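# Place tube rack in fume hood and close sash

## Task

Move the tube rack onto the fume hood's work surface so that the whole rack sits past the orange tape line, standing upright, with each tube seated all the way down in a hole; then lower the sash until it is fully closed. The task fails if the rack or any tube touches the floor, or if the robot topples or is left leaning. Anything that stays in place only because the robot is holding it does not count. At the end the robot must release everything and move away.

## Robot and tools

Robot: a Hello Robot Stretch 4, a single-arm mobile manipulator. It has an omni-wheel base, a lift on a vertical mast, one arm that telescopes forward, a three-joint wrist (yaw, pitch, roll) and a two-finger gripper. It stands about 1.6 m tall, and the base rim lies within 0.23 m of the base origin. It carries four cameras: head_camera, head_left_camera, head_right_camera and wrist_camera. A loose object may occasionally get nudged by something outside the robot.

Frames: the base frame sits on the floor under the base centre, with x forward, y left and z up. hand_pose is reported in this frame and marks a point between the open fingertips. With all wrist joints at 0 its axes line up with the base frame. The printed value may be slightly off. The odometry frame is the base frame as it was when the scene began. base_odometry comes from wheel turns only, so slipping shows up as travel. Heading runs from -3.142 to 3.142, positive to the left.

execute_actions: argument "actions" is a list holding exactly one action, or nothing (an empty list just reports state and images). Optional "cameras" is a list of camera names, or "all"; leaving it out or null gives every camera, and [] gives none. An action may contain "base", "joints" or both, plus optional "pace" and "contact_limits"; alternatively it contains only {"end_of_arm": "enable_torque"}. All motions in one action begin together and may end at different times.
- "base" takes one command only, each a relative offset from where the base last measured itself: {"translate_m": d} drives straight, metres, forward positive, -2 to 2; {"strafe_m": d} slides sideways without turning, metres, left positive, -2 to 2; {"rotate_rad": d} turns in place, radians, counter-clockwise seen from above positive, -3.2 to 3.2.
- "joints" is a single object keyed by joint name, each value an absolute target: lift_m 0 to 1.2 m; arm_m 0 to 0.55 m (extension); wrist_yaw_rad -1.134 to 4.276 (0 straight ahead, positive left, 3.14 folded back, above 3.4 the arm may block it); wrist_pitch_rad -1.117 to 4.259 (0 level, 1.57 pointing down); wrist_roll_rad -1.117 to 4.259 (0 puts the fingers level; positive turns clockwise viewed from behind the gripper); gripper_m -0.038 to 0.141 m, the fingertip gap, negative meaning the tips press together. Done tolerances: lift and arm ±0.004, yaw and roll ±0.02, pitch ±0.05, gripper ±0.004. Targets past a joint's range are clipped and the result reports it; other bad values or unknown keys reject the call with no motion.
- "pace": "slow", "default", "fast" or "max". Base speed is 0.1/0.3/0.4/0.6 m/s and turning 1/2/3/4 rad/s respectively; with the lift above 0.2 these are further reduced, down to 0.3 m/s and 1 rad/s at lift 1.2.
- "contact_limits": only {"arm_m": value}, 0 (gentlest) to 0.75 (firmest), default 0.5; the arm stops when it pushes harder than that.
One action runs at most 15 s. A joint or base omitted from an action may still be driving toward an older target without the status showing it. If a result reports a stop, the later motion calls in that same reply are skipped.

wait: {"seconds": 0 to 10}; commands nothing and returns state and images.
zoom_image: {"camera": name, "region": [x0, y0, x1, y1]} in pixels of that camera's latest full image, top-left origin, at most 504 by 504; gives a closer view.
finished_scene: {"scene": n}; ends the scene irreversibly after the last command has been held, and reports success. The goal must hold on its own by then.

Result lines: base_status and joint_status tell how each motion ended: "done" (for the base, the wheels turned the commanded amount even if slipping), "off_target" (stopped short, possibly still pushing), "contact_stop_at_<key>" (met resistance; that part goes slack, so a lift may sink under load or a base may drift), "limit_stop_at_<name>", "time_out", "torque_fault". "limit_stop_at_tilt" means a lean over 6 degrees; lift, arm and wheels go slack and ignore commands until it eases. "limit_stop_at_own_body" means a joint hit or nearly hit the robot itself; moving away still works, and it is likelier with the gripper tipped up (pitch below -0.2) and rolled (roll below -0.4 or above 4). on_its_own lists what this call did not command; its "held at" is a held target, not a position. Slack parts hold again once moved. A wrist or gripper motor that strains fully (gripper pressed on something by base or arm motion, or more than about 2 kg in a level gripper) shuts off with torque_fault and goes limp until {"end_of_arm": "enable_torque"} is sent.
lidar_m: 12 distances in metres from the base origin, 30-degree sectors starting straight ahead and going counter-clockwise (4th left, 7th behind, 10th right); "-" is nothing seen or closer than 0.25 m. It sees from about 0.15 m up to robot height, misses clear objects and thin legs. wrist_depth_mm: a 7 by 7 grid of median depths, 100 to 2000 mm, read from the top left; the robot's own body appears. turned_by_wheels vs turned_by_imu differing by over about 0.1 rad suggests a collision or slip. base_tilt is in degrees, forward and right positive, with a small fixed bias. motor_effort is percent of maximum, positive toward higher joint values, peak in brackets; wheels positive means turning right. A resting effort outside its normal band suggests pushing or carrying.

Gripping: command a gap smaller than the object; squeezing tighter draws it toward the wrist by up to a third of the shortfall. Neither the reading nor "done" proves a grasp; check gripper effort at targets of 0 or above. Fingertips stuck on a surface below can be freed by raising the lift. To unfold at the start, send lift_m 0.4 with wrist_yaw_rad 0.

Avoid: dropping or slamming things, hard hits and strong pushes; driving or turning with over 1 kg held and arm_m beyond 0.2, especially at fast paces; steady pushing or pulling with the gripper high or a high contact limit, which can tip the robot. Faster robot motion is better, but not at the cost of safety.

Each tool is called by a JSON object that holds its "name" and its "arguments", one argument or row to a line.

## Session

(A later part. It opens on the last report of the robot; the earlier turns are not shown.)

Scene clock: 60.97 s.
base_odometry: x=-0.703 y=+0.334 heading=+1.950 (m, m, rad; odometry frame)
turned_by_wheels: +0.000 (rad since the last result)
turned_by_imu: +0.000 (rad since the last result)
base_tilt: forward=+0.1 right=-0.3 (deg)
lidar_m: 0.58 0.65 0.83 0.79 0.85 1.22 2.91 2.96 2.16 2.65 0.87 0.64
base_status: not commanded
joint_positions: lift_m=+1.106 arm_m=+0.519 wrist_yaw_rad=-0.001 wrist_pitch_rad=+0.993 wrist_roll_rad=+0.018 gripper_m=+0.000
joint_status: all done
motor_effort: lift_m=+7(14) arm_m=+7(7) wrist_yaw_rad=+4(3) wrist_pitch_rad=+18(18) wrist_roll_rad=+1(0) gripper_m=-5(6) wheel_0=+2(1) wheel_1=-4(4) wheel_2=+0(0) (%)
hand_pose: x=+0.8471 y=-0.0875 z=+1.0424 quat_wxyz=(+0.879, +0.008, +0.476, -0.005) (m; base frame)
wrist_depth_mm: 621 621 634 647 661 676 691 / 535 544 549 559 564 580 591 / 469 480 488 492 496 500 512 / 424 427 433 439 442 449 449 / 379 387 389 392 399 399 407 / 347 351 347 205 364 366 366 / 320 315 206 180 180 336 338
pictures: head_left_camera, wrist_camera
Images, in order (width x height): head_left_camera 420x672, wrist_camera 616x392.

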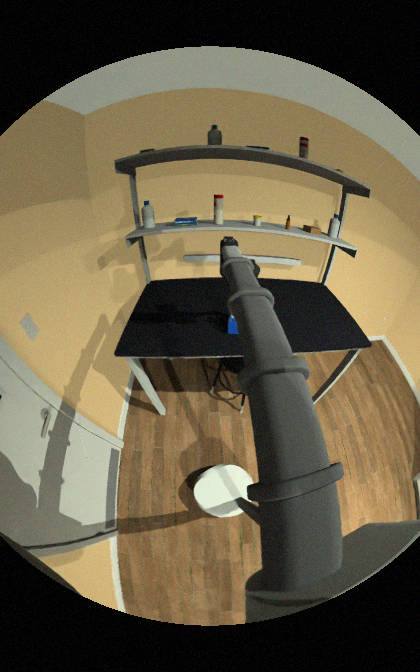

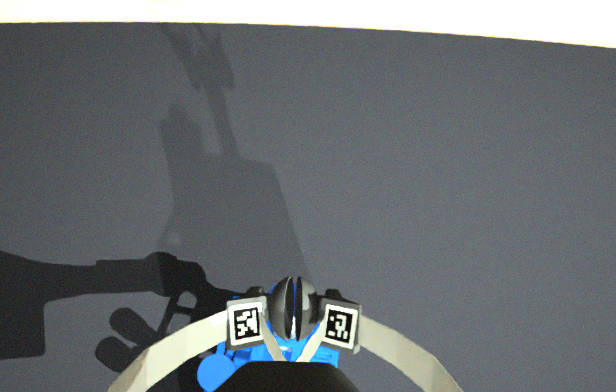

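Contact. Press further, then retreat to inspect.

{"name": "execute_actions", "arguments": {
  "actions": [
    {"joints":{"lift_m":1.085},"pace":"slow"}
  ],
  "cameras": []
}}

{"name": "execute_actions", "arguments": {
  "actions": [
    {"joints":{"lift_m":1.17}}
  ],
  "cameras": []
}}

{"name": "execute_actions", "arguments": {
  "actions": [
    {"joints":{"arm_m":0.3,"wrist_pitch_rad":0.8}}
  ],
  "cameras": ["wrist_camera"]
}}

Scene clock: 62.20 s.
base_odometry: x=-0.703 y=+0.334 heading=+1.950 (m, m, rad; odometry frame)
turned_by_wheels: +0.000 (rad since the last result)
turned_by_imu: -0.001 (rad since the last result)
base_tilt: forward=+0.2 right=-0.4 (deg)
lidar_m: 0.58 0.66 0.84 0.80 0.85 1.23 2.88 2.94 2.17 2.67 0.86 0.64
base_status: not commanded
joint_positions: lift_m=+1.092 arm_m=+0.519 wrist_yaw_rad=+0.000 wrist_pitch_rad=+1.001 wrist_roll_rad=+0.018 gripper_m=+0.000
joint_status: lift_m contact_stop (moved -0.014 of -0.021)
on_its_own: lift_m is slack since a contact_stop (your +1.085 is given up)
motor_effort: lift_m=+18(20) arm_m=+5(7) wrist_yaw_rad=+2(6) wrist_pitch_rad=-5(60) wrist_roll_rad=+0(1) gripper_m=-5(7) wheel_0=+1(1) wheel_1=-2(4) wheel_2=+1(4) (%)
hand_pose: x=+0.8455 y=-0.0874 z=+1.0274 quat_wxyz=(+0.877, +0.008, +0.480, -0.004) (m; base frame)
wrist_depth_mm: 569 569 580 585 603 609 621 / 500 504 504 508 517 530 535 / 442 442 449 452 455 462 473 / 394 397 404 404 413 415 418 / 355 357 359 366 373 375 379 / 325 329 262 204 340 340 343 / 303 300 183 180 176 314 315
pictures: none
No camera images: the call's "cameras" was empty. Leave "cameras" out to get every camera's image.

not run: a stop came earlier in this reply.

not run: a stop came earlier in this reply.

{"name": "execute_actions", "arguments": {
  "actions": [
    {"joints":{"lift_m":1.17}}
  ],
  "cameras": []
}}

{"name": "execute_actions", "arguments": {
  "actions": [
    {"joints":{"arm_m":0.33,"wrist_pitch_rad":0.8}}
  ],
  "cameras": ["wrist_camera"]
}}

Scene clock: 63.77 s.
base_odometry: x=-0.703 y=+0.334 heading=+1.950 (m, m, rad; odometry frame)
turned_by_wheels: +0.000 (rad since the last result)
turned_by_imu: +0.000 (rad since the last result)
base_tilt: forward=+0.2 right=-0.3 (deg)
lidar_m: 0.58 0.62 0.84 0.81 0.85 1.22 2.91 2.96 2.18 2.70 0.88 0.61
base_status: not commanded
joint_positions: lift_m=+1.170 arm_m=+0.519 wrist_yaw_rad=+0.000 wrist_pitch_rad=+1.001 wrist_roll_rad=+0.018 gripper_m=+0.000
joint_status: all done
motor_effort: lift_m=+22(20) arm_m=+6(6) wrist_yaw_rad=+0(1) wrist_pitch_rad=-5(5) wrist_roll_rad=+1(0) gripper_m=-7(6) wheel_0=+1(1) wheel_1=-2(2) wheel_2=+1(1) (%)
hand_pose: x=+0.8455 y=-0.0874 z=+1.1049 quat_wxyz=(+0.877, +0.008, +0.480, -0.004) (m; base frame)
wrist_depth_mm: 661 683 683 699 707 715 707 / 609 627 627 634 640 654 668 / 554 549 554 564 569 574 580 / 488 488 496 504 504 517 521 / 436 445 452 455 459 462 466 / 402 407 404 204 418 421 427 / 373 375 182 180 176 392 392
pictures: none
No camera images: the call's "cameras" was empty. Leave "cameras" out to get every camera's image.

Scene clock: 65.43 s.
base_odometry: x=-0.703 y=+0.334 heading=+1.950 (m, m, rad; odometry frame)
turned_by_wheels: +0.000 (rad since the last result)
turned_by_imu: +0.000 (rad since the last result)
base_tilt: forward=+0.4 right=-0.3 (deg)
lidar_m: 0.59 0.64 0.83 0.80 0.87 1.22 2.90 2.95 2.16 2.64 0.83 0.61
base_status: not commanded
joint_positions: lift_m=+1.170 arm_m=+0.331 wrist_yaw_rad=+0.000 wrist_pitch_rad=+0.802 wrist_roll_rad=+0.018 gripper_m=+0.000
joint_status: all done
motor_effort: lift_m=+22(22) arm_m=-7(7) wrist_yaw_rad=+1(0) wrist_pitch_rad=-6(9) wrist_roll_rad=+1(0) gripper_m=-4(5) wheel_0=+1(1) wheel_1=-2(2) wheel_2=+1(1) (%)
hand_pose: x=+0.7028 y=-0.0874 z=+1.1406 quat_wxyz=(+0.921, +0.008, +0.390, -0.003) (m; base frame)
wrist_depth_mm: 809 820 820 741 750 750 820 / 831 854 878 866 878 891 891 / 699 715 723 741 750 778 788 / 603 603 621 634 634 647 647 / 521 525 517 517 549 549 554 / 459 466 442 205 480 480 488 / 410 410 182 180 176 433 436
pictures: wrist_camera
Images, in order (width x height): wrist_camera 616x392.

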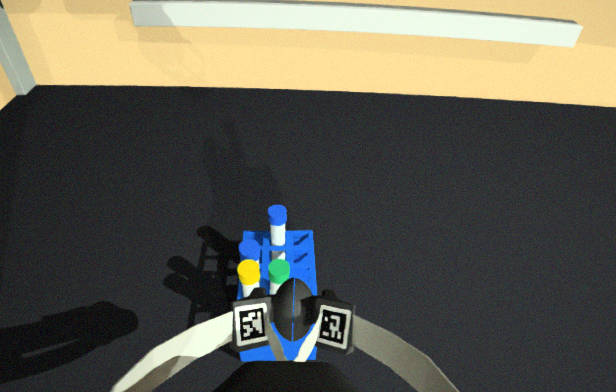

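{"name": "execute_actions", "arguments": {
  "actions": [
    {"base":{"strafe_m":0.022},"joints":{"lift_m":1.2,"wrist_pitch_rad":1.0}}
  ],
  "cameras": []
}}

{"name": "execute_actions", "arguments": {
  "actions": [
    {"joints":{"arm_m":0.45}}
  ],
  "cameras": ["wrist_camera"]
}}

Scene clock: 69.73 s.
base_odometry: x=-0.724 y=+0.326 heading=+1.951 (m, m, rad; odometry frame)
turned_by_wheels: +0.000 (rad since the last result)
turned_by_imu: -0.001 (rad since the last result)
base_tilt: forward=+0.1 right=-0.3 (deg)
lidar_m: 0.60 0.64 0.81 0.79 0.84 1.19 2.91 2.96 2.17 2.65 0.83 0.64
base_status: done
joint_positions: lift_m=+1.200 arm_m=+0.331 wrist_yaw_rad=+0.000 wrist_pitch_rad=+1.001 wrist_roll_rad=+0.018 gripper_m=+0.000
joint_status: all done
motor_effort: lift_m=+22(24) arm_m=-7(7) wrist_yaw_rad=+1(1) wrist_pitch_rad=-4(3) wrist_roll_rad=+0(0) gripper_m=-6(5) wheel_0=-2(6) wheel_1=+3(9) wheel_2=+0(1) (%)
hand_pose: x=+0.6578 y=-0.0874 z=+1.1350 quat_wxyz=(+0.877, +0.008, +0.480, -0.004) (m; base frame)
wrist_depth_mm: 750 759 788 788 820 809 831 / 661 668 676 676 699 699 715 / 585 591 597 597 609 627 627 / 521 525 539 449 549 549 559 / 473 480 484 430 496 500 504 / 436 439 436 204 452 455 455 / 399 399 183 179 177 421 424
pictures: none
No camera images: the call's "cameras" was empty. Leave "cameras" out to get every camera's image.

Scene clock: 71.10 s.
base_odometry: x=-0.724 y=+0.326 heading=+1.951 (m, m, rad; odometry frame)
turned_by_wheels: +0.000 (rad since the last result)
turned_by_imu: +0.000 (rad since the last result)
base_tilt: forward=+0.2 right=-0.2 (deg)
lidar_m: 0.58 0.61 0.81 0.78 0.83 1.18 2.93 2.96 2.18 2.67 0.86 0.59
base_status: not commanded
joint_positions: lift_m=+1.200 arm_m=+0.449 wrist_yaw_rad=+0.000 wrist_pitch_rad=+1.001 wrist_roll_rad=+0.018 gripper_m=+0.000
joint_status: all done
motor_effort: lift_m=+22(22) arm_m=+7(7) wrist_yaw_rad=+2(1) wrist_pitch_rad=-5(5) wrist_roll_rad=+0(0) gripper_m=-6(8) wheel_0=-2(2) wheel_1=+3(3) wheel_2=+0(0) (%)
hand_pose: x=+0.7753 y=-0.0874 z=+1.1350 quat_wxyz=(+0.877, +0.008, +0.480, -0.004) (m; base frame)
wrist_depth_mm: 741 750 759 750 759 768 798 / 668 668 668 683 699 707 723 / 591 585 597 603 615 615 627 / 521 530 535 539 549 554 559 / 477 477 488 430 492 496 500 / 436 439 433 204 449 455 455 / 404 399 183 180 176 421 424
pictures: wrist_camera
Images, in order (width x height): wrist_camera 616x392.

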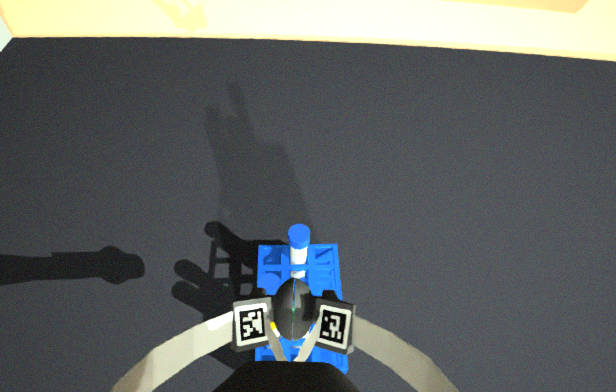

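{"name": "execute_actions", "arguments": {
  "actions": [
    {"joints":{"arm_m":0.5}}
  ],
  "cameras": ["wrist_camera"]
}}

{"name": "execute_actions", "arguments": {
  "actions": [
    {"joints":{"lift_m":1.14},"pace":"slow"}
  ],
  "cameras": ["wrist_camera"]
}}

Scene clock: 72.50 s.
base_odometry: x=-0.724 y=+0.326 heading=+1.951 (m, m, rad; odometry frame)
turned_by_wheels: +0.000 (rad since the last result)
turned_by_imu: +0.000 (rad since the last result)
base_tilt: forward=+0.2 right=-0.2 (deg)
lidar_m: 0.57 0.62 0.79 0.78 0.84 1.20 2.93 2.94 2.19 2.68 0.88 0.63
base_status: not commanded
joint_positions: lift_m=+1.200 arm_m=+0.499 wrist_yaw_rad=+0.000 wrist_pitch_rad=+1.001 wrist_roll_rad=+0.018 gripper_m=+0.000
joint_status: all done
motor_effort: lift_m=+22(22) arm_m=+7(7) wrist_yaw_rad=+2(1) wrist_pitch_rad=-5(5) wrist_roll_rad=+1(0) gripper_m=-6(7) wheel_0=-2(2) wheel_1=+3(3) wheel_2=+0(0) (%)
hand_pose: x=+0.8252 y=-0.0874 z=+1.1350 quat_wxyz=(+0.877, +0.008, +0.480, -0.004) (m; base frame)
wrist_depth_mm: 715 715 715 715 723 732 732 / 661 668 676 683 691 707 723 / 591 585 591 603 615 615 627 / 525 530 535 539 544 554 554 / 480 480 488 492 492 496 504 / 433 433 430 204 449 452 455 / 402 399 182 179 176 418 421
pictures: wrist_camera
Images, in order (width x height): wrist_camera 616x392.

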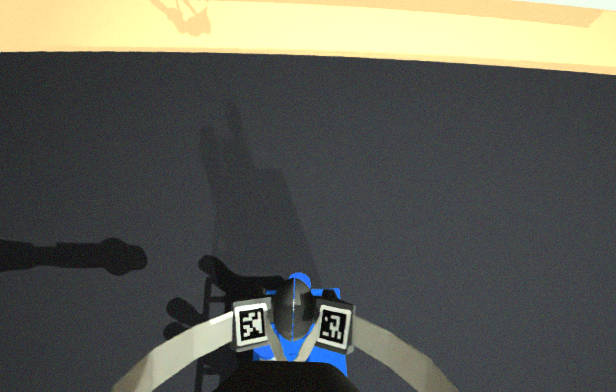

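Scene clock: 73.87 s.
base_odometry: x=-0.724 y=+0.326 heading=+1.951 (m, m, rad; odometry frame)
turned_by_wheels: +0.000 (rad since the last result)
turned_by_imu: +0.000 (rad since the last result)
base_tilt: forward=+0.3 right=-0.3 (deg)
lidar_m: 0.59 0.64 0.81 0.75 0.84 1.19 2.93 2.97 2.20 2.69 0.84 0.64
base_status: not commanded
joint_positions: lift_m=+1.140 arm_m=+0.499 wrist_yaw_rad=+0.000 wrist_pitch_rad=+1.001 wrist_roll_rad=+0.018 gripper_m=+0.000
joint_status: all done
motor_effort: lift_m=+14(20) arm_m=+7(7) wrist_yaw_rad=+1(0) wrist_pitch_rad=-5(5) wrist_roll_rad=+0(1) gripper_m=-5(6) wheel_0=-2(2) wheel_1=+3(3) wheel_2=+0(0) (%)
hand_pose: x=+0.8252 y=-0.0874 z=+1.0756 quat_wxyz=(+0.877, +0.008, +0.480, -0.004) (m; base frame)
wrist_depth_mm: 647 654 676 683 683 699 707 / 574 580 580 585 603 609 621 / 504 512 508 521 521 530 539 / 449 455 459 466 469 477 477 / 410 415 415 421 427 430 433 / 375 379 375 204 389 392 394 / 345 345 183 180 176 362 364
pictures: wrist_camera
Images, in order (width x height): wrist_camera 616x392.

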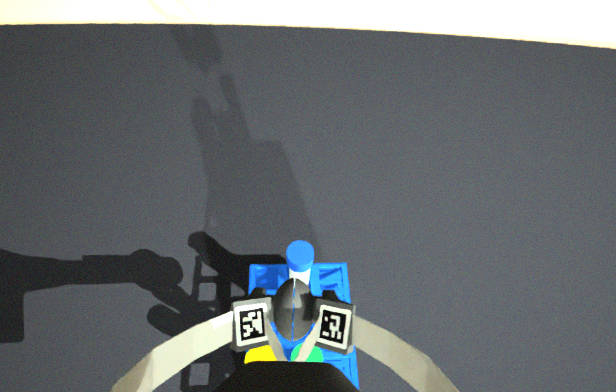

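{"name": "execute_actions", "arguments": {
  "actions": [
    {"joints":{"lift_m":1.19}}
  ],
  "cameras": []
}}

{"name": "execute_actions", "arguments": {
  "actions": [
    {"joints":{"arm_m":0.545}}
  ],
  "cameras": []
}}

{"name": "execute_actions", "arguments": {
  "actions": [
    {"joints":{"lift_m":1.15},"pace":"slow"}
  ],
  "cameras": ["wrist_camera"]
}}

Scene clock: 75.23 s.
base_odometry: x=-0.724 y=+0.326 heading=+1.951 (m, m, rad; odometry frame)
turned_by_wheels: +0.000 (rad since the last result)
turned_by_imu: +0.000 (rad since the last result)
base_tilt: forward=+0.3 right=-0.2 (deg)
lidar_m: 0.59 0.63 0.80 0.78 0.83 1.19 2.93 2.96 2.17 2.66 0.83 0.64
base_status: not commanded
joint_positions: lift_m=+1.190 arm_m=+0.499 wrist_yaw_rad=+0.000 wrist_pitch_rad=+1.001 wrist_roll_rad=+0.018 gripper_m=+0.000
joint_status: all done
motor_effort: lift_m=+22(24) arm_m=+7(7) wrist_yaw_rad=+1(2) wrist_pitch_rad=-5(4) wrist_roll_rad=+0(0) gripper_m=-6(5) wheel_0=-1(2) wheel_1=+3(3) wheel_2=+0(0) (%)
hand_pose: x=+0.8252 y=-0.0874 z=+1.1249 quat_wxyz=(+0.877, +0.008, +0.480, -0.004) (m; base frame)
wrist_depth_mm: 707 707 723 723 723 732 741 / 647 654 654 661 683 683 691 / 569 580 591 585 603 597 615 / 512 521 521 530 530 544 539 / 462 466 469 477 480 484 488 / 427 430 424 204 439 442 445 / 392 389 182 180 176 407 410
pictures: none
No camera images: the call's "cameras" was empty. Leave "cameras" out to get every camera's image.

Scene clock: 76.20 s.
base_odometry: x=-0.724 y=+0.326 heading=+1.951 (m, m, rad; odometry frame)
turned_by_wheels: +0.000 (rad since the last result)
turned_by_imu: +0.000 (rad since the last result)
base_tilt: forward=+0.2 right=-0.2 (deg)
lidar_m: 0.59 0.61 0.81 0.78 0.83 1.22 2.94 2.95 2.18 2.65 0.85 0.62
base_status: not commanded
joint_positions: lift_m=+1.190 arm_m=+0.544 wrist_yaw_rad=+0.000 wrist_pitch_rad=+1.001 wrist_roll_rad=+0.018 gripper_m=+0.000
joint_status: all done
motor_effort: lift_m=+22(22) arm_m=+7(8) wrist_yaw_rad=+2(1) wrist_pitch_rad=-5(5) wrist_roll_rad=+1(0) gripper_m=-6(6) wheel_0=-2(2) wheel_1=+3(3) wheel_2=+0(0) (%)
hand_pose: x=+0.8702 y=-0.0874 z=+1.1249 quat_wxyz=(+0.877, +0.008, +0.480, -0.004) (m; base frame)
wrist_depth_mm: 661 676 668 676 676 683 691 / 647 654 661 676 668 691 707 / 569 580 574 580 591 603 609 / 517 508 525 530 530 539 544 / 462 466 473 480 484 484 488 / 424 430 427 204 442 445 445 / 389 389 183 180 176 413 407
pictures: none
No camera images: the call's "cameras" was empty. Leave "cameras" out to get every camera's image.

Scene clock: 77.37 s.
base_odometry: x=-0.724 y=+0.326 heading=+1.951 (m, m, rad; odometry frame)
turned_by_wheels: +0.000 (rad since the last result)
turned_by_imu: +0.000 (rad since the last result)
base_tilt: forward=+0.1 right=-0.2 (deg)
lidar_m: 0.58 0.63 0.81 0.80 0.83 1.19 2.89 2.94 2.17 2.68 0.86 0.59
base_status: not commanded
joint_positions: lift_m=+1.150 arm_m=+0.544 wrist_yaw_rad=+0.000 wrist_pitch_rad=+1.001 wrist_roll_rad=+0.018 gripper_m=+0.000
joint_status: all done
motor_effort: lift_m=+14(21) arm_m=+7(7) wrist_yaw_rad=+2(0) wrist_pitch_rad=-4(4) wrist_roll_rad=+1(0) gripper_m=-6(6) wheel_0=-2(2) wheel_1=+3(3) wheel_2=+0(0) (%)
hand_pose: x=+0.8702 y=-0.0874 z=+1.0856 quat_wxyz=(+0.877, +0.008, +0.480, -0.004) (m; base frame)
wrist_depth_mm: 634 654 647 654 683 691 699 / 585 591 597 603 609 627 627 / 517 525 521 539 539 549 554 / 462 469 473 480 492 484 496 / 418 421 433 433 436 442 445 / 384 387 384 204 399 397 404 / 355 353 183 180 176 370 370
pictures: wrist_camera
Images, in order (width x height): wrist_camera 616x392.

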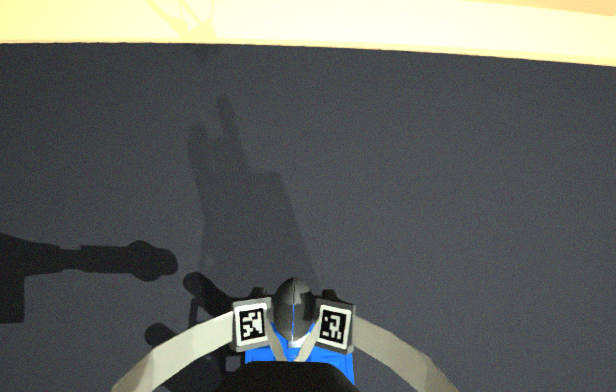

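{"name": "execute_actions", "arguments": {
  "actions": [
    {"joints":{"lift_m":1.11},"pace":"slow"}
  ],
  "cameras": ["wrist_camera"]
}}

Scene clock: 78.63 s.
base_odometry: x=-0.724 y=+0.326 heading=+1.951 (m, m, rad; odometry frame)
turned_by_wheels: +0.000 (rad since the last result)
turned_by_imu: +0.000 (rad since the last result)
base_tilt: forward=+0.1 right=-0.2 (deg)
lidar_m: 0.60 0.61 0.81 0.76 0.83 1.19 2.88 2.95 2.18 2.62 0.88 0.63
base_status: not commanded
joint_positions: lift_m=+1.111 arm_m=+0.544 wrist_yaw_rad=+0.000 wrist_pitch_rad=+0.997 wrist_roll_rad=+0.018 gripper_m=+0.000
joint_status: all done
motor_effort: lift_m=+10(16) arm_m=+7(7) wrist_yaw_rad=+0(0) wrist_pitch_rad=+7(7) wrist_roll_rad=+0(0) gripper_m=-4(8) wheel_0=-1(2) wheel_1=+3(3) wheel_2=+0(0) (%)
hand_pose: x=+0.8712 y=-0.0874 z=+1.0466 quat_wxyz=(+0.878, +0.008, +0.478, -0.004) (m; base frame)
wrist_depth_mm: 609 615 634 640 647 647 668 / 535 539 549 554 559 569 585 / 469 477 480 492 496 500 512 / 427 424 433 436 442 449 452 / 382 384 394 394 397 402 407 / 349 351 351 204 362 368 366 / 324 322 224 181 169 336 340
pictures: wrist_camera
Images, in order (width x height): wrist_camera 616x392.

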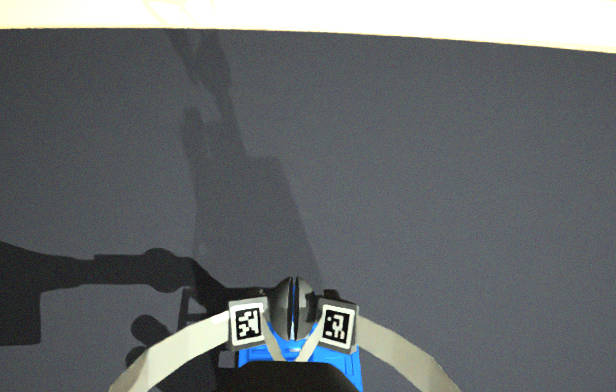

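{"name": "execute_actions", "arguments": {
  "actions": [
    {"joints":{"lift_m":1.098},"pace":"slow"}
  ],
  "cameras": []
}}

{"name": "execute_actions", "arguments": {
  "actions": [
    {"joints":{"lift_m":1.2}}
  ],
  "cameras": []
}}

{"name": "execute_actions", "arguments": {
  "actions": [
    {"joints":{"arm_m":0.25,"wrist_pitch_rad":0.6,"lift_m":1.1}}
  ],
  "cameras": ["wrist_camera"]
}}

Scene clock: 79.63 s.
base_odometry: x=-0.724 y=+0.326 heading=+1.951 (m, m, rad; odometry frame)
turned_by_wheels: +0.000 (rad since the last result)
turned_by_imu: +0.000 (rad since the last result)
base_tilt: forward=+0.1 right=-0.3 (deg)
lidar_m: 0.57 0.64 0.74 0.78 0.83 1.20 2.90 2.95 2.18 2.66 0.85 0.63
base_status: not commanded
joint_positions: lift_m=+1.099 arm_m=+0.544 wrist_yaw_rad=+0.000 wrist_pitch_rad=+0.986 wrist_roll_rad=+0.018 gripper_m=+0.000
joint_status: all done
on_its_own: wrist_pitch_rad is at rest, and its effort (+39) is outside its rest range (-23 to +23)
motor_effort: lift_m=+3(11) arm_m=+8(8) wrist_yaw_rad=+1(1) wrist_pitch_rad=+39(39) wrist_roll_rad=+1(0) gripper_m=-2(6) wheel_0=-2(2) wheel_1=+3(3) wheel_2=+0(0) (%)
hand_pose: x=+0.8739 y=-0.0874 z=+1.0369 quat_wxyz=(+0.881, +0.008, +0.473, -0.004) (m; base frame)
wrist_depth_mm: 615 621 634 640 654 661 683 / 549 554 549 564 569 580 603 / 480 484 488 496 496 508 508 / 427 427 433 442 442 449 455 / 382 384 392 397 402 404 404 / 345 349 192 208 359 364 366 / 320 314 319 182 250 336 338
pictures: none
No camera images: the call's "cameras" was empty. Leave "cameras" out to get every camera's image.

Scene clock: 81.10 s.
base_odometry: x=-0.724 y=+0.326 heading=+1.951 (m, m, rad; odometry frame)
turned_by_wheels: +0.000 (rad since the last result)
turned_by_imu: +0.000 (rad since the last result)
base_tilt: forward=+0.2 right=-0.4 (deg)
lidar_m: 0.58 0.64 0.81 0.79 0.83 1.18 2.93 2.95 2.20 2.65 0.83 0.62
base_status: not commanded
joint_positions: lift_m=+1.200 arm_m=+0.544 wrist_yaw_rad=+0.000 wrist_pitch_rad=+1.001 wrist_roll_rad=+0.018 gripper_m=+0.000
joint_status: all done
motor_effort: lift_m=+22(16) arm_m=+7(7) wrist_yaw_rad=+2(2) wrist_pitch_rad=-5(39) wrist_roll_rad=+1(0) gripper_m=-6(6) wheel_0=-2(2) wheel_1=+3(3) wheel_2=+0(0) (%)
hand_pose: x=+0.8703 y=-0.0874 z=+1.1350 quat_wxyz=(+0.877, +0.008, +0.480, -0.004) (m; base frame)
wrist_depth_mm: 668 668 668 676 676 699 691 / 668 668 668 683 699 707 715 / 580 591 597 603 603 621 621 / 521 530 535 544 544 554 559 / 473 484 480 488 492 496 504 / 433 442 436 204 445 459 452 / 404 402 182 180 176 418 418
pictures: none
No camera images: the call's "cameras" was empty. Leave "cameras" out to get every camera's image.

Scene clock: 83.10 s.
base_odometry: x=-0.724 y=+0.326 heading=+1.951 (m, m, rad; odometry frame)
turned_by_wheels: +0.000 (rad since the last result)
turned_by_imu: -0.001 (rad since the last result)
base_tilt: forward=+0.1 right=-0.3 (deg)
lidar_m: 0.59 0.62 0.80 0.78 0.84 1.19 2.89 2.96 2.18 2.68 0.85 0.63
base_status: not commanded
joint_positions: lift_m=+1.100 arm_m=+0.251 wrist_yaw_rad=+0.000 wrist_pitch_rad=+0.602 wrist_roll_rad=+0.018 gripper_m=+0.000
joint_status: all done
motor_effort: lift_m=+14(20) arm_m=-7(8) wrist_yaw_rad=+2(0) wrist_pitch_rad=-8(11) wrist_roll_rad=+1(0) gripper_m=-6(6) wheel_0=-2(1) wheel_1=+3(3) wheel_2=+0(0) (%)
hand_pose: x=+0.6599 y=-0.0874 z=+1.1152 quat_wxyz=(+0.955, +0.008, +0.297, -0.003) (m; base frame)
wrist_depth_mm: 831 854 842 866 854 878 891 / 891 904 917 931 917 917 946 / 878 891 904 931 976 991 1008 / 683 691 691 715 723 750 750 / 544 559 569 469 580 580 591 / 459 473 459 204 488 492 492 / 399 397 183 180 176 427 427
pictures: wrist_camera
Images, in order (width x height): wrist_camera 616x392.

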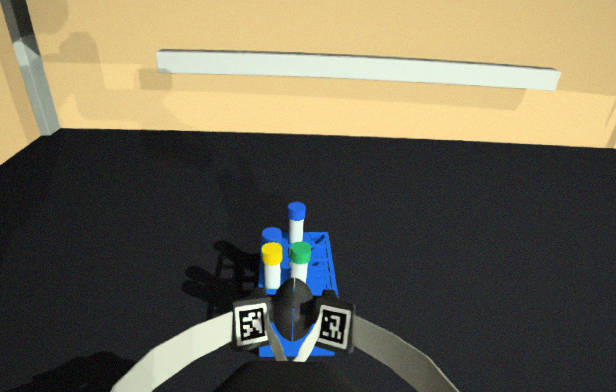

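{"name": "execute_actions", "arguments": {
  "actions": [
    {"joints":{"lift_m":1.2,"wrist_pitch_rad":1.0}}
  ],
  "cameras": []
}}

{"name": "execute_actions", "arguments": {
  "actions": [
    {"joints":{"arm_m":0.52,"gripper_m":-0.02}}
  ],
  "cameras": []
}}

{"name": "execute_actions", "arguments": {
  "actions": [
    {"joints":{"lift_m":1.14},"pace":"slow"}
  ],
  "cameras": ["wrist_camera"]
}}

Scene clock: 84.83 s.
base_odometry: x=-0.724 y=+0.326 heading=+1.951 (m, m, rad; odometry frame)
turned_by_wheels: +0.000 (rad since the last result)
turned_by_imu: +0.000 (rad since the last result)
base_tilt: forward=+0.2 right=-0.3 (deg)
lidar_m: 0.59 0.64 0.84 0.79 0.84 1.16 2.92 2.97 2.19 2.66 0.84 0.64
base_status: not commanded
joint_positions: lift_m=+1.200 arm_m=+0.251 wrist_yaw_rad=+0.000 wrist_pitch_rad=+1.001 wrist_roll_rad=+0.018 gripper_m=+0.000
joint_status: all done
motor_effort: lift_m=+22(24) arm_m=-7(7) wrist_yaw_rad=+2(2) wrist_pitch_rad=-5(5) wrist_roll_rad=+1(0) gripper_m=-6(5) wheel_0=-2(2) wheel_1=+3(3) wheel_2=+0(0) (%)
hand_pose: x=+0.5778 y=-0.0874 z=+1.1350 quat_wxyz=(+0.877, +0.008, +0.480, -0.004) (m; base frame)
wrist_depth_mm: 750 759 768 798 798 809 831 / 661 668 676 676 683 715 723 / 585 591 597 508 609 621 621 / 525 530 535 480 549 549 554 / 473 480 484 488 492 496 504 / 436 445 445 204 449 455 455 / 931 1229 183 180 176 1308 1308
pictures: none
No camera images: the call's "cameras" was empty. Leave "cameras" out to get every camera's image.

Scene clock: 86.77 s.
base_odometry: x=-0.724 y=+0.326 heading=+1.951 (m, m, rad; odometry frame)
turned_by_wheels: +0.000 (rad since the last result)
turned_by_imu: -0.001 (rad since the last result)
base_tilt: forward=+0.3 right=-0.1 (deg)
lidar_m: 0.57 0.64 0.82 0.74 0.84 1.18 2.91 2.95 2.20 2.64 0.85 0.60
base_status: not commanded
joint_positions: lift_m=+1.200 arm_m=+0.519 wrist_yaw_rad=+0.000 wrist_pitch_rad=+1.001 wrist_roll_rad=+0.018 gripper_m=-0.019
joint_status: all done
motor_effort: lift_m=+22(22) arm_m=+7(9) wrist_yaw_rad=+0(0) wrist_pitch_rad=-4(6) wrist_roll_rad=+1(0) gripper_m=-16(16) wheel_0=-2(1) wheel_1=+3(3) wheel_2=+0(0) (%)
hand_pose: x=+0.8453 y=-0.0874 z=+1.1350 quat_wxyz=(+0.877, +0.008, +0.480, -0.004) (m; base frame)
wrist_depth_mm: 691 699 699 699 707 715 707 / 647 668 683 676 683 699 723 / 574 591 591 597 609 621 627 / 530 530 530 539 544 554 559 / 473 480 484 488 496 496 500 / 430 442 433 202 449 452 452 / 404 397 263 180 179 421 421
pictures: none
No camera images: the call's "cameras" was empty. Leave "cameras" out to get every camera's image.

Scene clock: 88.13 s.
base_odometry: x=-0.724 y=+0.326 heading=+1.951 (m, m, rad; odometry frame)
turned_by_wheels: +0.000 (rad since the last result)
turned_by_imu: +0.000 (rad since the last result)
base_tilt: forward=+0.2 right=-0.2 (deg)
lidar_m: 0.58 0.61 0.83 0.76 0.85 1.21 2.89 2.98 2.19 2.66 0.87 0.63
base_status: not commanded
joint_positions: lift_m=+1.140 arm_m=+0.519 wrist_yaw_rad=+0.000 wrist_pitch_rad=+1.001 wrist_roll_rad=+0.018 gripper_m=-0.019
joint_status: all done
motor_effort: lift_m=+14(19) arm_m=+7(7) wrist_yaw_rad=+1(0) wrist_pitch_rad=-5(5) wrist_roll_rad=+1(0) gripper_m=-17(16) wheel_0=-1(2) wheel_1=+3(3) wheel_2=+0(0) (%)
hand_pose: x=+0.8453 y=-0.0874 z=+1.0756 quat_wxyz=(+0.877, +0.008, +0.480, -0.004) (m; base frame)
wrist_depth_mm: 647 654 668 668 676 691 699 / 569 574 580 591 603 603 621 / 508 508 517 517 525 535 544 / 452 459 459 462 469 473 480 / 410 413 418 421 424 433 433 / 370 377 375 202 389 397 394 / 345 340 214 179 179 364 362
pictures: wrist_camera
Images, in order (width x height): wrist_camera 616x392.

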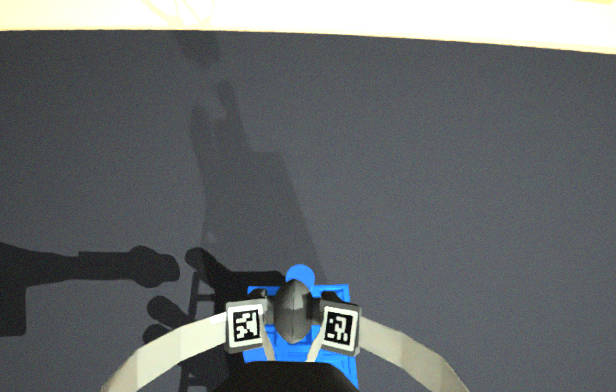

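{"name": "execute_actions", "arguments": {
  "actions": [
    {"joints":{"arm_m":0.535}}
  ],
  "cameras": []
}}

{"name": "execute_actions", "arguments": {
  "actions": [
    {"joints":{"lift_m":1.12},"pace":"slow"}
  ],
  "cameras": ["wrist_camera"]
}}

Scene clock: 89.00 s.
base_odometry: x=-0.724 y=+0.326 heading=+1.951 (m, m, rad; odometry frame)
turned_by_wheels: +0.000 (rad since the last result)
turned_by_imu: +0.000 (rad since the last result)
base_tilt: forward=+0.3 right=-0.2 (deg)
lidar_m: 0.58 0.63 0.82 0.78 0.84 1.18 2.93 2.96 2.18 2.69 0.88 0.63
base_status: not commanded
joint_positions: lift_m=+1.140 arm_m=+0.534 wrist_yaw_rad=+0.000 wrist_pitch_rad=+1.001 wrist_roll_rad=+0.018 gripper_m=-0.019
joint_status: all done
motor_effort: lift_m=+14(14) arm_m=+7(5) wrist_yaw_rad=+1(2) wrist_pitch_rad=-5(4) wrist_roll_rad=+0(0) gripper_m=-16(17) wheel_0=-2(1) wheel_1=+3(3) wheel_2=+0(0) (%)
hand_pose: x=+0.8603 y=-0.0874 z=+1.0756 quat_wxyz=(+0.877, +0.008, +0.480, -0.004) (m; base frame)
wrist_depth_mm: 647 647 654 661 676 676 699 / 569 574 580 585 597 609 621 / 504 508 517 517 525 530 539 / 452 459 466 466 469 477 484 / 413 413 418 424 427 430 433 / 373 379 377 202 389 392 394 / 343 340 235 179 179 362 364
pictures: none
No camera images: the call's "cameras" was empty. Leave "cameras" out to get every camera's image.

Scene clock: 89.90 s.
base_odometry: x=-0.724 y=+0.326 heading=+1.951 (m, m, rad; odometry frame)
turned_by_wheels: +0.000 (rad since the last result)
turned_by_imu: +0.000 (rad since the last result)
base_tilt: forward=+0.2 right=-0.3 (deg)
lidar_m: 0.59 0.64 0.78 0.78 0.84 1.17 2.94 2.97 2.18 2.66 0.83 0.61
base_status: not commanded
joint_positions: lift_m=+1.120 arm_m=+0.534 wrist_yaw_rad=+0.000 wrist_pitch_rad=+1.001 wrist_roll_rad=+0.018 gripper_m=-0.019
joint_status: all done
motor_effort: lift_m=+14(12) arm_m=+7(7) wrist_yaw_rad=+1(1) wrist_pitch_rad=-5(4) wrist_roll_rad=+0(0) gripper_m=-14(15) wheel_0=-2(2) wheel_1=+3(3) wheel_2=+0(0) (%)
hand_pose: x=+0.8603 y=-0.0874 z=+1.0556 quat_wxyz=(+0.877, +0.008, +0.480, -0.004) (m; base frame)
wrist_depth_mm: 621 621 640 640 654 668 683 / 544 544 554 544 564 580 585 / 473 477 484 496 496 508 517 / 427 433 439 439 449 449 452 / 387 392 394 399 404 410 410 / 351 359 355 203 368 370 370 / 329 324 204 179 179 342 343
pictures: wrist_camera
Images, in order (width x height): wrist_camera 616x392.

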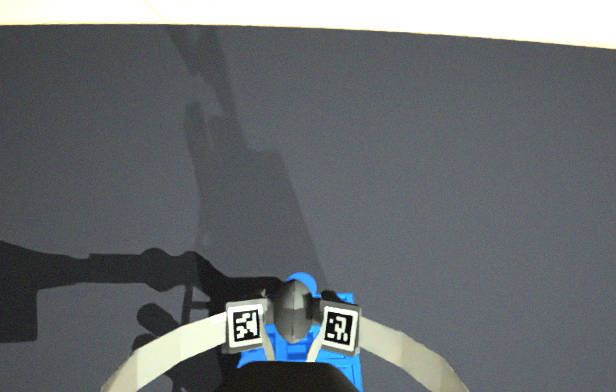

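{"name": "execute_actions", "arguments": {
  "actions": [
    {"base":{"strafe_m":-0.005},"joints":{"arm_m":0.55,"lift_m":1.13}}
  ],
  "cameras": []
}}

{"name": "execute_actions", "arguments": {
  "actions": [
    {"joints":{"lift_m":1.095},"pace":"slow"}
  ],
  "cameras": ["wrist_camera","head_left_camera","head_right_camera"]
}}

Scene clock: 90.90 s.
base_odometry: x=-0.719 y=+0.328 heading=+1.951 (m, m, rad; odometry frame)
turned_by_wheels: +0.000 (rad since the last result)
turned_by_imu: +0.000 (rad since the last result)
base_tilt: forward=+0.3 right=-0.2 (deg)
lidar_m: 0.59 0.62 0.79 0.76 0.84 1.20 2.92 2.96 2.16 2.66 0.85 0.63
base_status: done
joint_positions: lift_m=+1.130 arm_m=+0.549 wrist_yaw_rad=+0.000 wrist_pitch_rad=+1.001 wrist_roll_rad=+0.018 gripper_m=-0.019
joint_status: all done
motor_effort: lift_m=+22(28) arm_m=+7(5) wrist_yaw_rad=+1(0) wrist_pitch_rad=-5(4) wrist_roll_rad=+1(1) gripper_m=-15(16) wheel_0=-1(8) wheel_1=+1(9) wheel_2=+0(0) (%)
hand_pose: x=+0.8753 y=-0.0874 z=+1.0650 quat_wxyz=(+0.877, +0.008, +0.480, -0.004) (m; base frame)
wrist_depth_mm: 634 634 627 640 654 654 683 / 554 559 564 574 580 591 603 / 492 492 504 500 512 525 525 / 442 445 449 452 455 466 469 / 394 402 407 407 413 421 421 / 362 366 362 203 379 379 379 / 334 330 229 179 179 351 351
pictures: none
No camera images: the call's "cameras" was empty. Leave "cameras" out to get every camera's image.

Scene clock: 92.03 s.
base_odometry: x=-0.719 y=+0.328 heading=+1.951 (m, m, rad; odometry frame)
turned_by_wheels: +0.000 (rad since the last result)
turned_by_imu: +0.000 (rad since the last result)
base_tilt: forward=+0.2 right=-0.3 (deg)
lidar_m: 0.59 0.66 0.80 0.77 0.85 1.20 2.91 2.95 2.18 2.66 0.85 0.62
base_status: not commanded
joint_positions: lift_m=+1.096 arm_m=+0.549 wrist_yaw_rad=-0.001 wrist_pitch_rad=+0.987 wrist_roll_rad=+0.018 gripper_m=-0.020
joint_status: all done
on_its_own: wrist_pitch_rad is at rest, and its effort (+36) is outside its rest range (-23 to +23)
motor_effort: lift_m=+2(25) arm_m=+7(7) wrist_yaw_rad=+3(4) wrist_pitch_rad=+36(36) wrist_roll_rad=+1(0) gripper_m=-10(15) wheel_0=-1(1) wheel_1=+1(1) wheel_2=+0(0) (%)
hand_pose: x=+0.8787 y=-0.0875 z=+1.0339 quat_wxyz=(+0.881, +0.008, +0.474, -0.004) (m; base frame)
wrist_depth_mm: 615 621 627 627 640 661 676 / 544 539 549 559 574 585 591 / 473 473 480 488 492 504 508 / 421 427 430 436 442 445 445 / 377 384 389 392 397 402 402 / 343 349 206 202 357 362 364 / 317 152 253 248 179 334 334
pictures: head_left_camera, head_right_camera, wrist_camera
Images, in order (width x height): head_left_camera 420x672, head_right_camera 420x672, wrist_camera 616x392.

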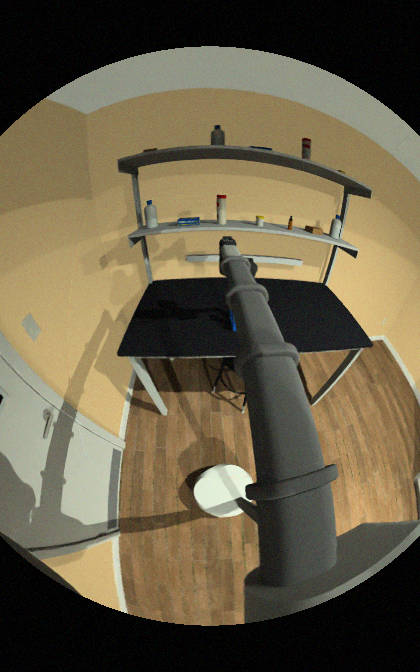

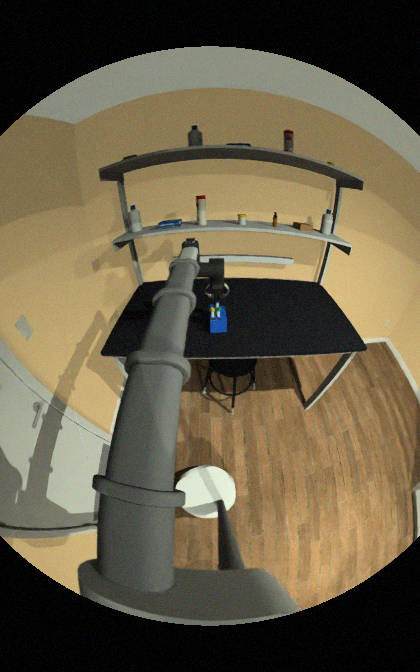

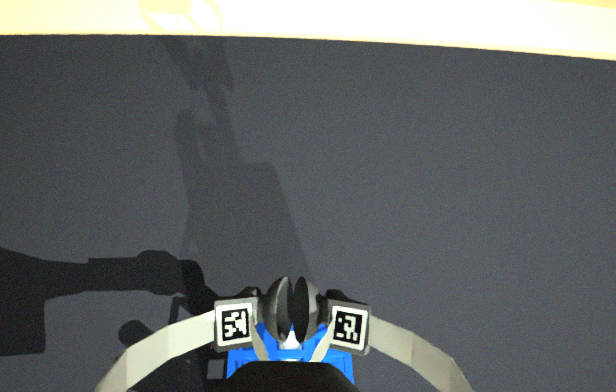

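{"name": "execute_actions", "arguments": {
  "actions": [
    {"joints":{"lift_m":1.086},"pace":"slow","contact_limits":{}}
  ],
  "cameras": ["wrist_camera"]
}}

{"name": "zoom_image", "arguments": {
  "camera": "wrist_camera",
  "region": [200,260,400,392]
}}

action 0: "contact_limits" must be an object like {"arm_m": 0.15}; or leave it out

Region (200, 260, 400, 392) of wrist_camera's 616x392 image, scaled by 2.520; it fills the top 333 rows of this view, and the rest is white.

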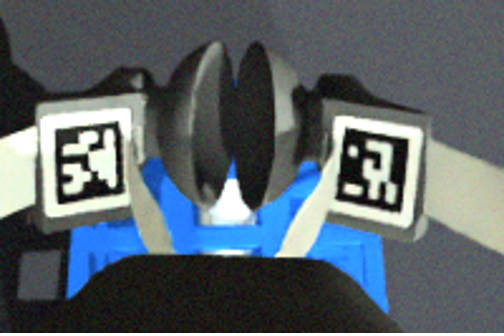

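{"name": "execute_actions", "arguments": {
  "actions": [
    {"joints":{"lift_m":1.086},"pace":"slow"}
  ],
  "cameras": []
}}

{"name": "execute_actions", "arguments": {
  "actions": [
    {"joints":{"lift_m":1.2,"wrist_pitch_rad":1.0,"gripper_m":0.0}}
  ],
  "cameras": []
}}

{"name": "execute_actions", "arguments": {
  "actions": [
    {"joints":{"arm_m":0.25,"wrist_pitch_rad":0.6,"lift_m":1.1}}
  ],
  "cameras": ["wrist_camera"]
}}

Scene clock: 93.20 s.
base_odometry: x=-0.719 y=+0.328 heading=+1.951 (m, m, rad; odometry frame)
turned_by_wheels: +0.000 (rad since the last result)
turned_by_imu: +0.000 (rad since the last result)
base_tilt: forward=+0.1 right=-0.2 (deg)
lidar_m: 0.59 0.63 0.83 0.80 0.84 1.19 2.88 2.95 2.17 2.68 0.85 0.60
base_status: not commanded
joint_positions: lift_m=+1.098 arm_m=+0.549 wrist_yaw_rad=-0.001 wrist_pitch_rad=+0.987 wrist_roll_rad=+0.018 gripper_m=-0.020
joint_status: lift_m contact_stop (moved +0.002 of -0.010)
on_its_own: lift_m is slack since a contact_stop (your +1.086 is given up); wrist_pitch_rad is at rest, and its effort (+36) is outside its rest range (-23 to +23)
motor_effort: lift_m=+11(14) arm_m=+7(7) wrist_yaw_rad=+4(4) wrist_pitch_rad=+36(53) wrist_roll_rad=+1(1) gripper_m=-10(9) wheel_0=-1(1) wheel_1=+1(1) wheel_2=+0(0) (%)
hand_pose: x=+0.8786 y=-0.0875 z=+1.0356 quat_wxyz=(+0.881, +0.008, +0.474, -0.004) (m; base frame)
wrist_depth_mm: 615 615 621 634 640 654 676 / 539 549 549 564 574 580 597 / 473 477 484 492 496 504 517 / 418 427 433 433 439 445 452 / 382 384 387 394 397 402 402 / 343 347 206 203 359 364 362 / 317 151 254 200 177 332 334
pictures: none
No camera images: the call's "cameras" was empty. Leave "cameras" out to get every camera's image.

not run: a stop came earlier in this reply.

not run: a stop came earlier in this reply.

{"name": "execute_actions", "arguments": {
  "actions": [
    {"joints":{"lift_m":1.2,"wrist_pitch_rad":1.0,"gripper_m":0.0}}
  ],
  "cameras": []
}}

{"name": "execute_actions", "arguments": {
  "actions": [
    {"joints":{"arm_m":0.25,"wrist_pitch_rad":0.3,"lift_m":0.98}}
  ],
  "cameras": ["wrist_camera"]
}}

Scene clock: 94.80 s.
base_odometry: x=-0.719 y=+0.328 heading=+1.951 (m, m, rad; odometry frame)
turned_by_wheels: +0.000 (rad since the last result)
turned_by_imu: +0.000 (rad since the last result)
base_tilt: forward=+0.2 right=-0.2 (deg)
lidar_m: 0.59 0.62 0.79 0.78 0.82 1.19 2.92 2.94 2.20 2.67 0.83 0.62
base_status: not commanded
joint_positions: lift_m=+1.200 arm_m=+0.549 wrist_yaw_rad=+0.000 wrist_pitch_rad=+1.001 wrist_roll_rad=+0.018 gripper_m=+0.000
joint_status: all done
motor_effort: lift_m=+22(25) arm_m=+7(7) wrist_yaw_rad=+2(3) wrist_pitch_rad=-4(29) wrist_roll_rad=+0(0) gripper_m=-6(10) wheel_0=-1(1) wheel_1=+1(1) wheel_2=+0(0) (%)
hand_pose: x=+0.8753 y=-0.0875 z=+1.1350 quat_wxyz=(+0.877, +0.008, +0.480, -0.004) (m; base frame)
wrist_depth_mm: 661 668 661 661 676 683 691 / 661 668 676 691 691 707 732 / 591 591 597 603 615 615 627 / 517 525 539 539 549 549 559 / 473 477 488 488 492 496 500 / 433 439 439 204 452 452 459 / 402 397 183 179 177 418 421
pictures: none
No camera images: the call's "cameras" was empty. Leave "cameras" out to get every camera's image.

Scene clock: 96.80 s.
base_odometry: x=-0.719 y=+0.328 heading=+1.951 (m, m, rad; odometry frame)
turned_by_wheels: +0.000 (rad since the last result)
turned_by_imu: -0.001 (rad since the last result)
base_tilt: forward=+0.1 right=-0.3 (deg)
lidar_m: 0.59 0.64 0.79 0.78 0.85 1.18 2.90 2.97 2.17 2.66 0.86 0.62
base_status: not commanded
joint_positions: lift_m=+0.980 arm_m=+0.251 wrist_yaw_rad=+0.000 wrist_pitch_rad=+0.302 wrist_roll_rad=+0.018 gripper_m=+0.000
joint_status: all done
motor_effort: lift_m=+14(22) arm_m=-7(8) wrist_yaw_rad=+2(2) wrist_pitch_rad=-8(12) wrist_roll_rad=+0(0) gripper_m=-6(6) wheel_0=+0(1) wheel_1=+1(1) wheel_2=+0(0) (%)
hand_pose: x=+0.6976 y=-0.0874 z=+1.0727 quat_wxyz=(+0.989, +0.009, +0.151, -0.001) (m; base frame)
wrist_depth_mm: 842 854 854 854 878 878 891 / 866 866 891 891 904 917 917 / 891 904 917 917 931 946 960 / 904 931 960 946 976 991 991 / 654 676 691 654 715 723 741 / 480 492 480 204 525 525 525 / 389 382 183 180 177 418 421
pictures: wrist_camera
Images, in order (width x height): wrist_camera 616x392.

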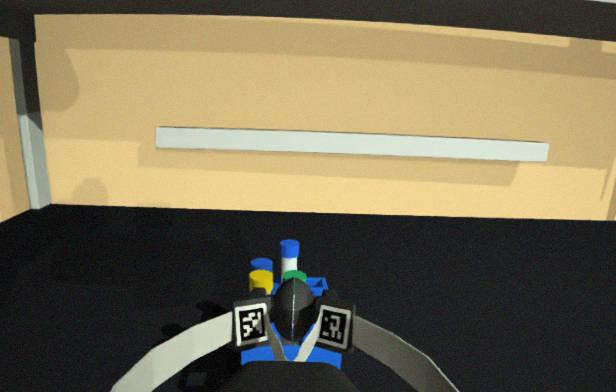

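{"name": "execute_actions", "arguments": {
  "actions": [
    {"joints":{"lift_m":1.2,"wrist_pitch_rad":1.35,"gripper_m":-0.02}}
  ],
  "cameras": []
}}

{"name": "execute_actions", "arguments": {
  "actions": [
    {"base":{"translate_m":0.15},"joints":{"arm_m":0.42}}
  ],
  "cameras": ["wrist_camera"]
}}

Scene clock: 99.27 s.
base_odometry: x=-0.719 y=+0.328 heading=+1.951 (m, m, rad; odometry frame)
turned_by_wheels: +0.000 (rad since the last result)
turned_by_imu: -0.001 (rad since the last result)
base_tilt: forward=+0.1 right=-0.3 (deg)
lidar_m: 0.57 0.62 0.82 0.78 0.84 1.17 2.92 2.97 2.18 2.63 0.86 0.62
base_status: not commanded
joint_positions: lift_m=+1.200 arm_m=+0.251 wrist_yaw_rad=+0.000 wrist_pitch_rad=+1.350 wrist_roll_rad=+0.018 gripper_m=-0.019
joint_status: all done
motor_effort: lift_m=+23(24) arm_m=-7(7) wrist_yaw_rad=+2(0) wrist_pitch_rad=-2(7) wrist_roll_rad=+1(1) gripper_m=-15(16) wheel_0=-1(0) wheel_1=+1(1) wheel_2=+0(0) (%)
hand_pose: x=+0.4852 y=-0.0874 z=+1.0964 quat_wxyz=(+0.781, +0.007, +0.625, -0.005) (m; base frame)
wrist_depth_mm: 484 484 484 421 496 496 504 / 459 466 466 466 473 477 484 / 442 442 449 449 452 459 462 / 854 1366 1366 1366 1397 1397 1366 / 1336 1336 1308 1336 1336 1336 1336 / 1255 1308 1281 202 1366 1336 1308 / 1229 1229 707 180 179 1281 1281
pictures: none
No camera images: the call's "cameras" was empty. Leave "cameras" out to get every camera's image.

Scene clock: 101.10 s.
base_odometry: x=-0.775 y=+0.467 heading=+1.951 (m, m, rad; odometry frame)
turned_by_wheels: +0.000 (rad since the last result)
turned_by_imu: -0.001 (rad since the last result)
base_tilt: forward=+0.2 right=-0.3 (deg)
lidar_m: 0.44 0.49 0.67 0.78 0.83 1.22 3.09 2.97 2.23 2.87 0.65 0.48
base_status: done
joint_positions: lift_m=+1.200 arm_m=+0.419 wrist_yaw_rad=+0.000 wrist_pitch_rad=+1.350 wrist_roll_rad=+0.018 gripper_m=-0.019
joint_status: all done
motor_effort: lift_m=+22(22) arm_m=+7(8) wrist_yaw_rad=+0(1) wrist_pitch_rad=-3(3) wrist_roll_rad=+0(0) gripper_m=-16(17) wheel_0=+4(4) wheel_1=+3(10) wheel_2=-3(11) (%)
hand_pose: x=+0.6527 y=-0.0874 z=+1.0964 quat_wxyz=(+0.781, +0.007, +0.625, -0.005) (m; base frame)
wrist_depth_mm: 477 484 484 488 488 492 500 / 459 459 462 466 473 473 477 / 436 439 445 452 452 455 459 / 421 424 424 430 436 439 439 / 407 407 410 366 415 418 424 / 392 394 362 203 399 402 404 / 377 375 249 179 179 392 389
pictures: wrist_camera
Images, in order (width x height): wrist_camera 616x392.

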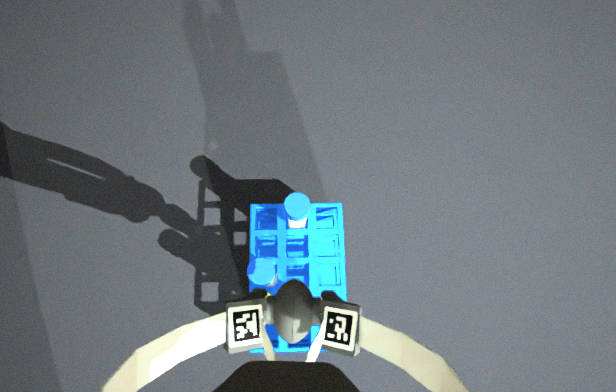

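{"name": "execute_actions", "arguments": {
  "actions": [
    {"joints":{"arm_m":0.5}}
  ],
  "cameras": ["wrist_camera"]
}}

{"name": "execute_actions", "arguments": {
  "actions": [
    {"joints":{"lift_m":1.14},"pace":"slow"}
  ],
  "cameras": ["wrist_camera"]
}}

Scene clock: 102.53 s.
base_odometry: x=-0.775 y=+0.467 heading=+1.951 (m, m, rad; odometry frame)
turned_by_wheels: +0.000 (rad since the last result)
turned_by_imu: +0.000 (rad since the last result)
base_tilt: forward=+0.2 right=-0.3 (deg)
lidar_m: 0.44 0.47 0.66 0.76 0.83 1.17 3.10 2.98 2.25 2.87 0.65 0.45
base_status: not commanded
joint_positions: lift_m=+1.200 arm_m=+0.499 wrist_yaw_rad=+0.000 wrist_pitch_rad=+1.350 wrist_roll_rad=+0.018 gripper_m=-0.019
joint_status: all done
motor_effort: lift_m=+22(22) arm_m=+7(8) wrist_yaw_rad=+0(0) wrist_pitch_rad=-3(3) wrist_roll_rad=+1(0) gripper_m=-15(16) wheel_0=+5(5) wheel_1=+3(3) wheel_2=-3(3) (%)
hand_pose: x=+0.7327 y=-0.0874 z=+1.0964 quat_wxyz=(+0.781, +0.007, +0.625, -0.005) (m; base frame)
wrist_depth_mm: 473 480 488 484 496 500 500 / 462 462 462 466 469 473 477 / 436 439 439 449 449 455 455 / 424 424 427 430 430 436 439 / 404 407 410 415 415 415 418 / 389 397 394 203 402 402 404 / 377 373 267 179 179 392 389
pictures: wrist_camera
Images, in order (width x height): wrist_camera 616x392.

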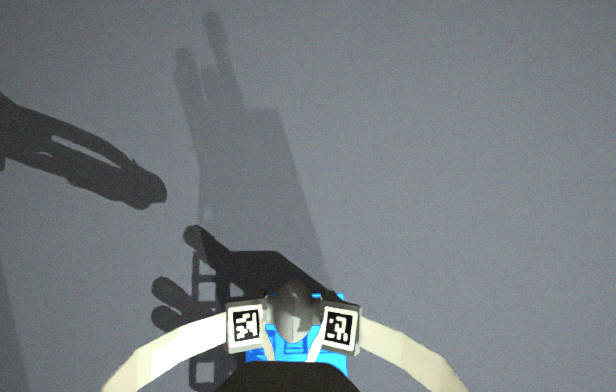

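Scene clock: 103.90 s.
base_odometry: x=-0.775 y=+0.467 heading=+1.951 (m, m, rad; odometry frame)
turned_by_wheels: +0.000 (rad since the last result)
turned_by_imu: +0.000 (rad since the last result)
base_tilt: forward=+0.1 right=-0.3 (deg)
lidar_m: 0.44 0.47 0.67 0.76 0.84 1.20 3.06 2.99 2.23 2.88 0.65 0.46
base_status: not commanded
joint_positions: lift_m=+1.141 arm_m=+0.499 wrist_yaw_rad=+0.000 wrist_pitch_rad=+1.347 wrist_roll_rad=+0.018 gripper_m=-0.020
joint_status: all done
motor_effort: lift_m=+5(21) arm_m=+7(7) wrist_yaw_rad=+1(1) wrist_pitch_rad=+6(6) wrist_roll_rad=+0(0) gripper_m=-11(16) wheel_0=+5(5) wheel_1=+3(3) wheel_2=-3(3) (%)
hand_pose: x=+0.7336 y=-0.0874 z=+1.0380 quat_wxyz=(+0.781, +0.007, +0.624, -0.005) (m; base frame)
wrist_depth_mm: 415 418 427 427 430 442 445 / 404 407 404 413 413 421 421 / 384 384 387 392 397 404 407 / 368 373 373 377 379 382 387 / 353 353 359 359 364 366 368 / 338 342 205 206 351 351 355 / 327 150 239 202 177 340 342
pictures: wrist_camera
Images, in order (width x height): wrist_camera 616x392.

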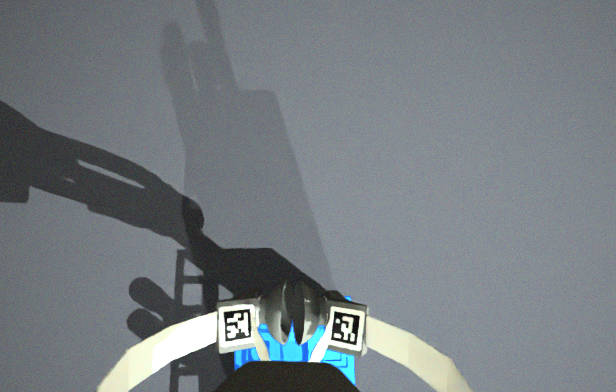

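{"name": "execute_actions", "arguments": {
  "actions": [
    {"joints":{"lift_m":1.115,"gripper_m":-0.038}}
  ],
  "cameras": ["wrist_camera"]
}}

Scene clock: 104.90 s.
base_odometry: x=-0.775 y=+0.467 heading=+1.951 (m, m, rad; odometry frame)
turned_by_wheels: +0.000 (rad since the last result)
turned_by_imu: +0.000 (rad since the last result)
base_tilt: forward=+0.2 right=-0.1 (deg)
lidar_m: 0.44 0.49 0.68 0.77 0.85 1.18 3.08 2.99 2.23 2.87 0.64 0.47
base_status: not commanded
joint_positions: lift_m=+1.136 arm_m=+0.499 wrist_yaw_rad=+0.000 wrist_pitch_rad=+1.346 wrist_roll_rad=+0.018 gripper_m=-0.038
joint_status: lift_m contact_stop (moved -0.005 of -0.026); the others done
on_its_own: lift_m is slack since a contact_stop (your +1.115 is given up)
motor_effort: lift_m=+13(11) arm_m=+7(7) wrist_yaw_rad=+1(2) wrist_pitch_rad=+11(25) wrist_roll_rad=+1(0) gripper_m=-14(15) wheel_0=+4(4) wheel_1=+3(3) wheel_2=-3(3) (%)
hand_pose: x=+0.7340 y=-0.0874 z=+1.0329 quat_wxyz=(+0.782, +0.007, +0.623, -0.005) (m; base frame)
wrist_depth_mm: 413 415 421 424 430 436 439 / 399 404 404 404 410 418 418 / 377 384 384 389 392 397 399 / 364 364 368 370 373 377 379 / 345 351 353 357 362 362 364 / 336 338 209 200 345 349 349 / 322 152 309 204 178 336 336
pictures: wrist_camera
Images, in order (width x height): wrist_camera 616x392.

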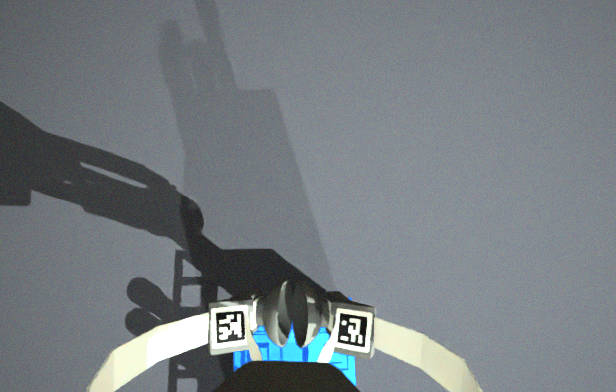

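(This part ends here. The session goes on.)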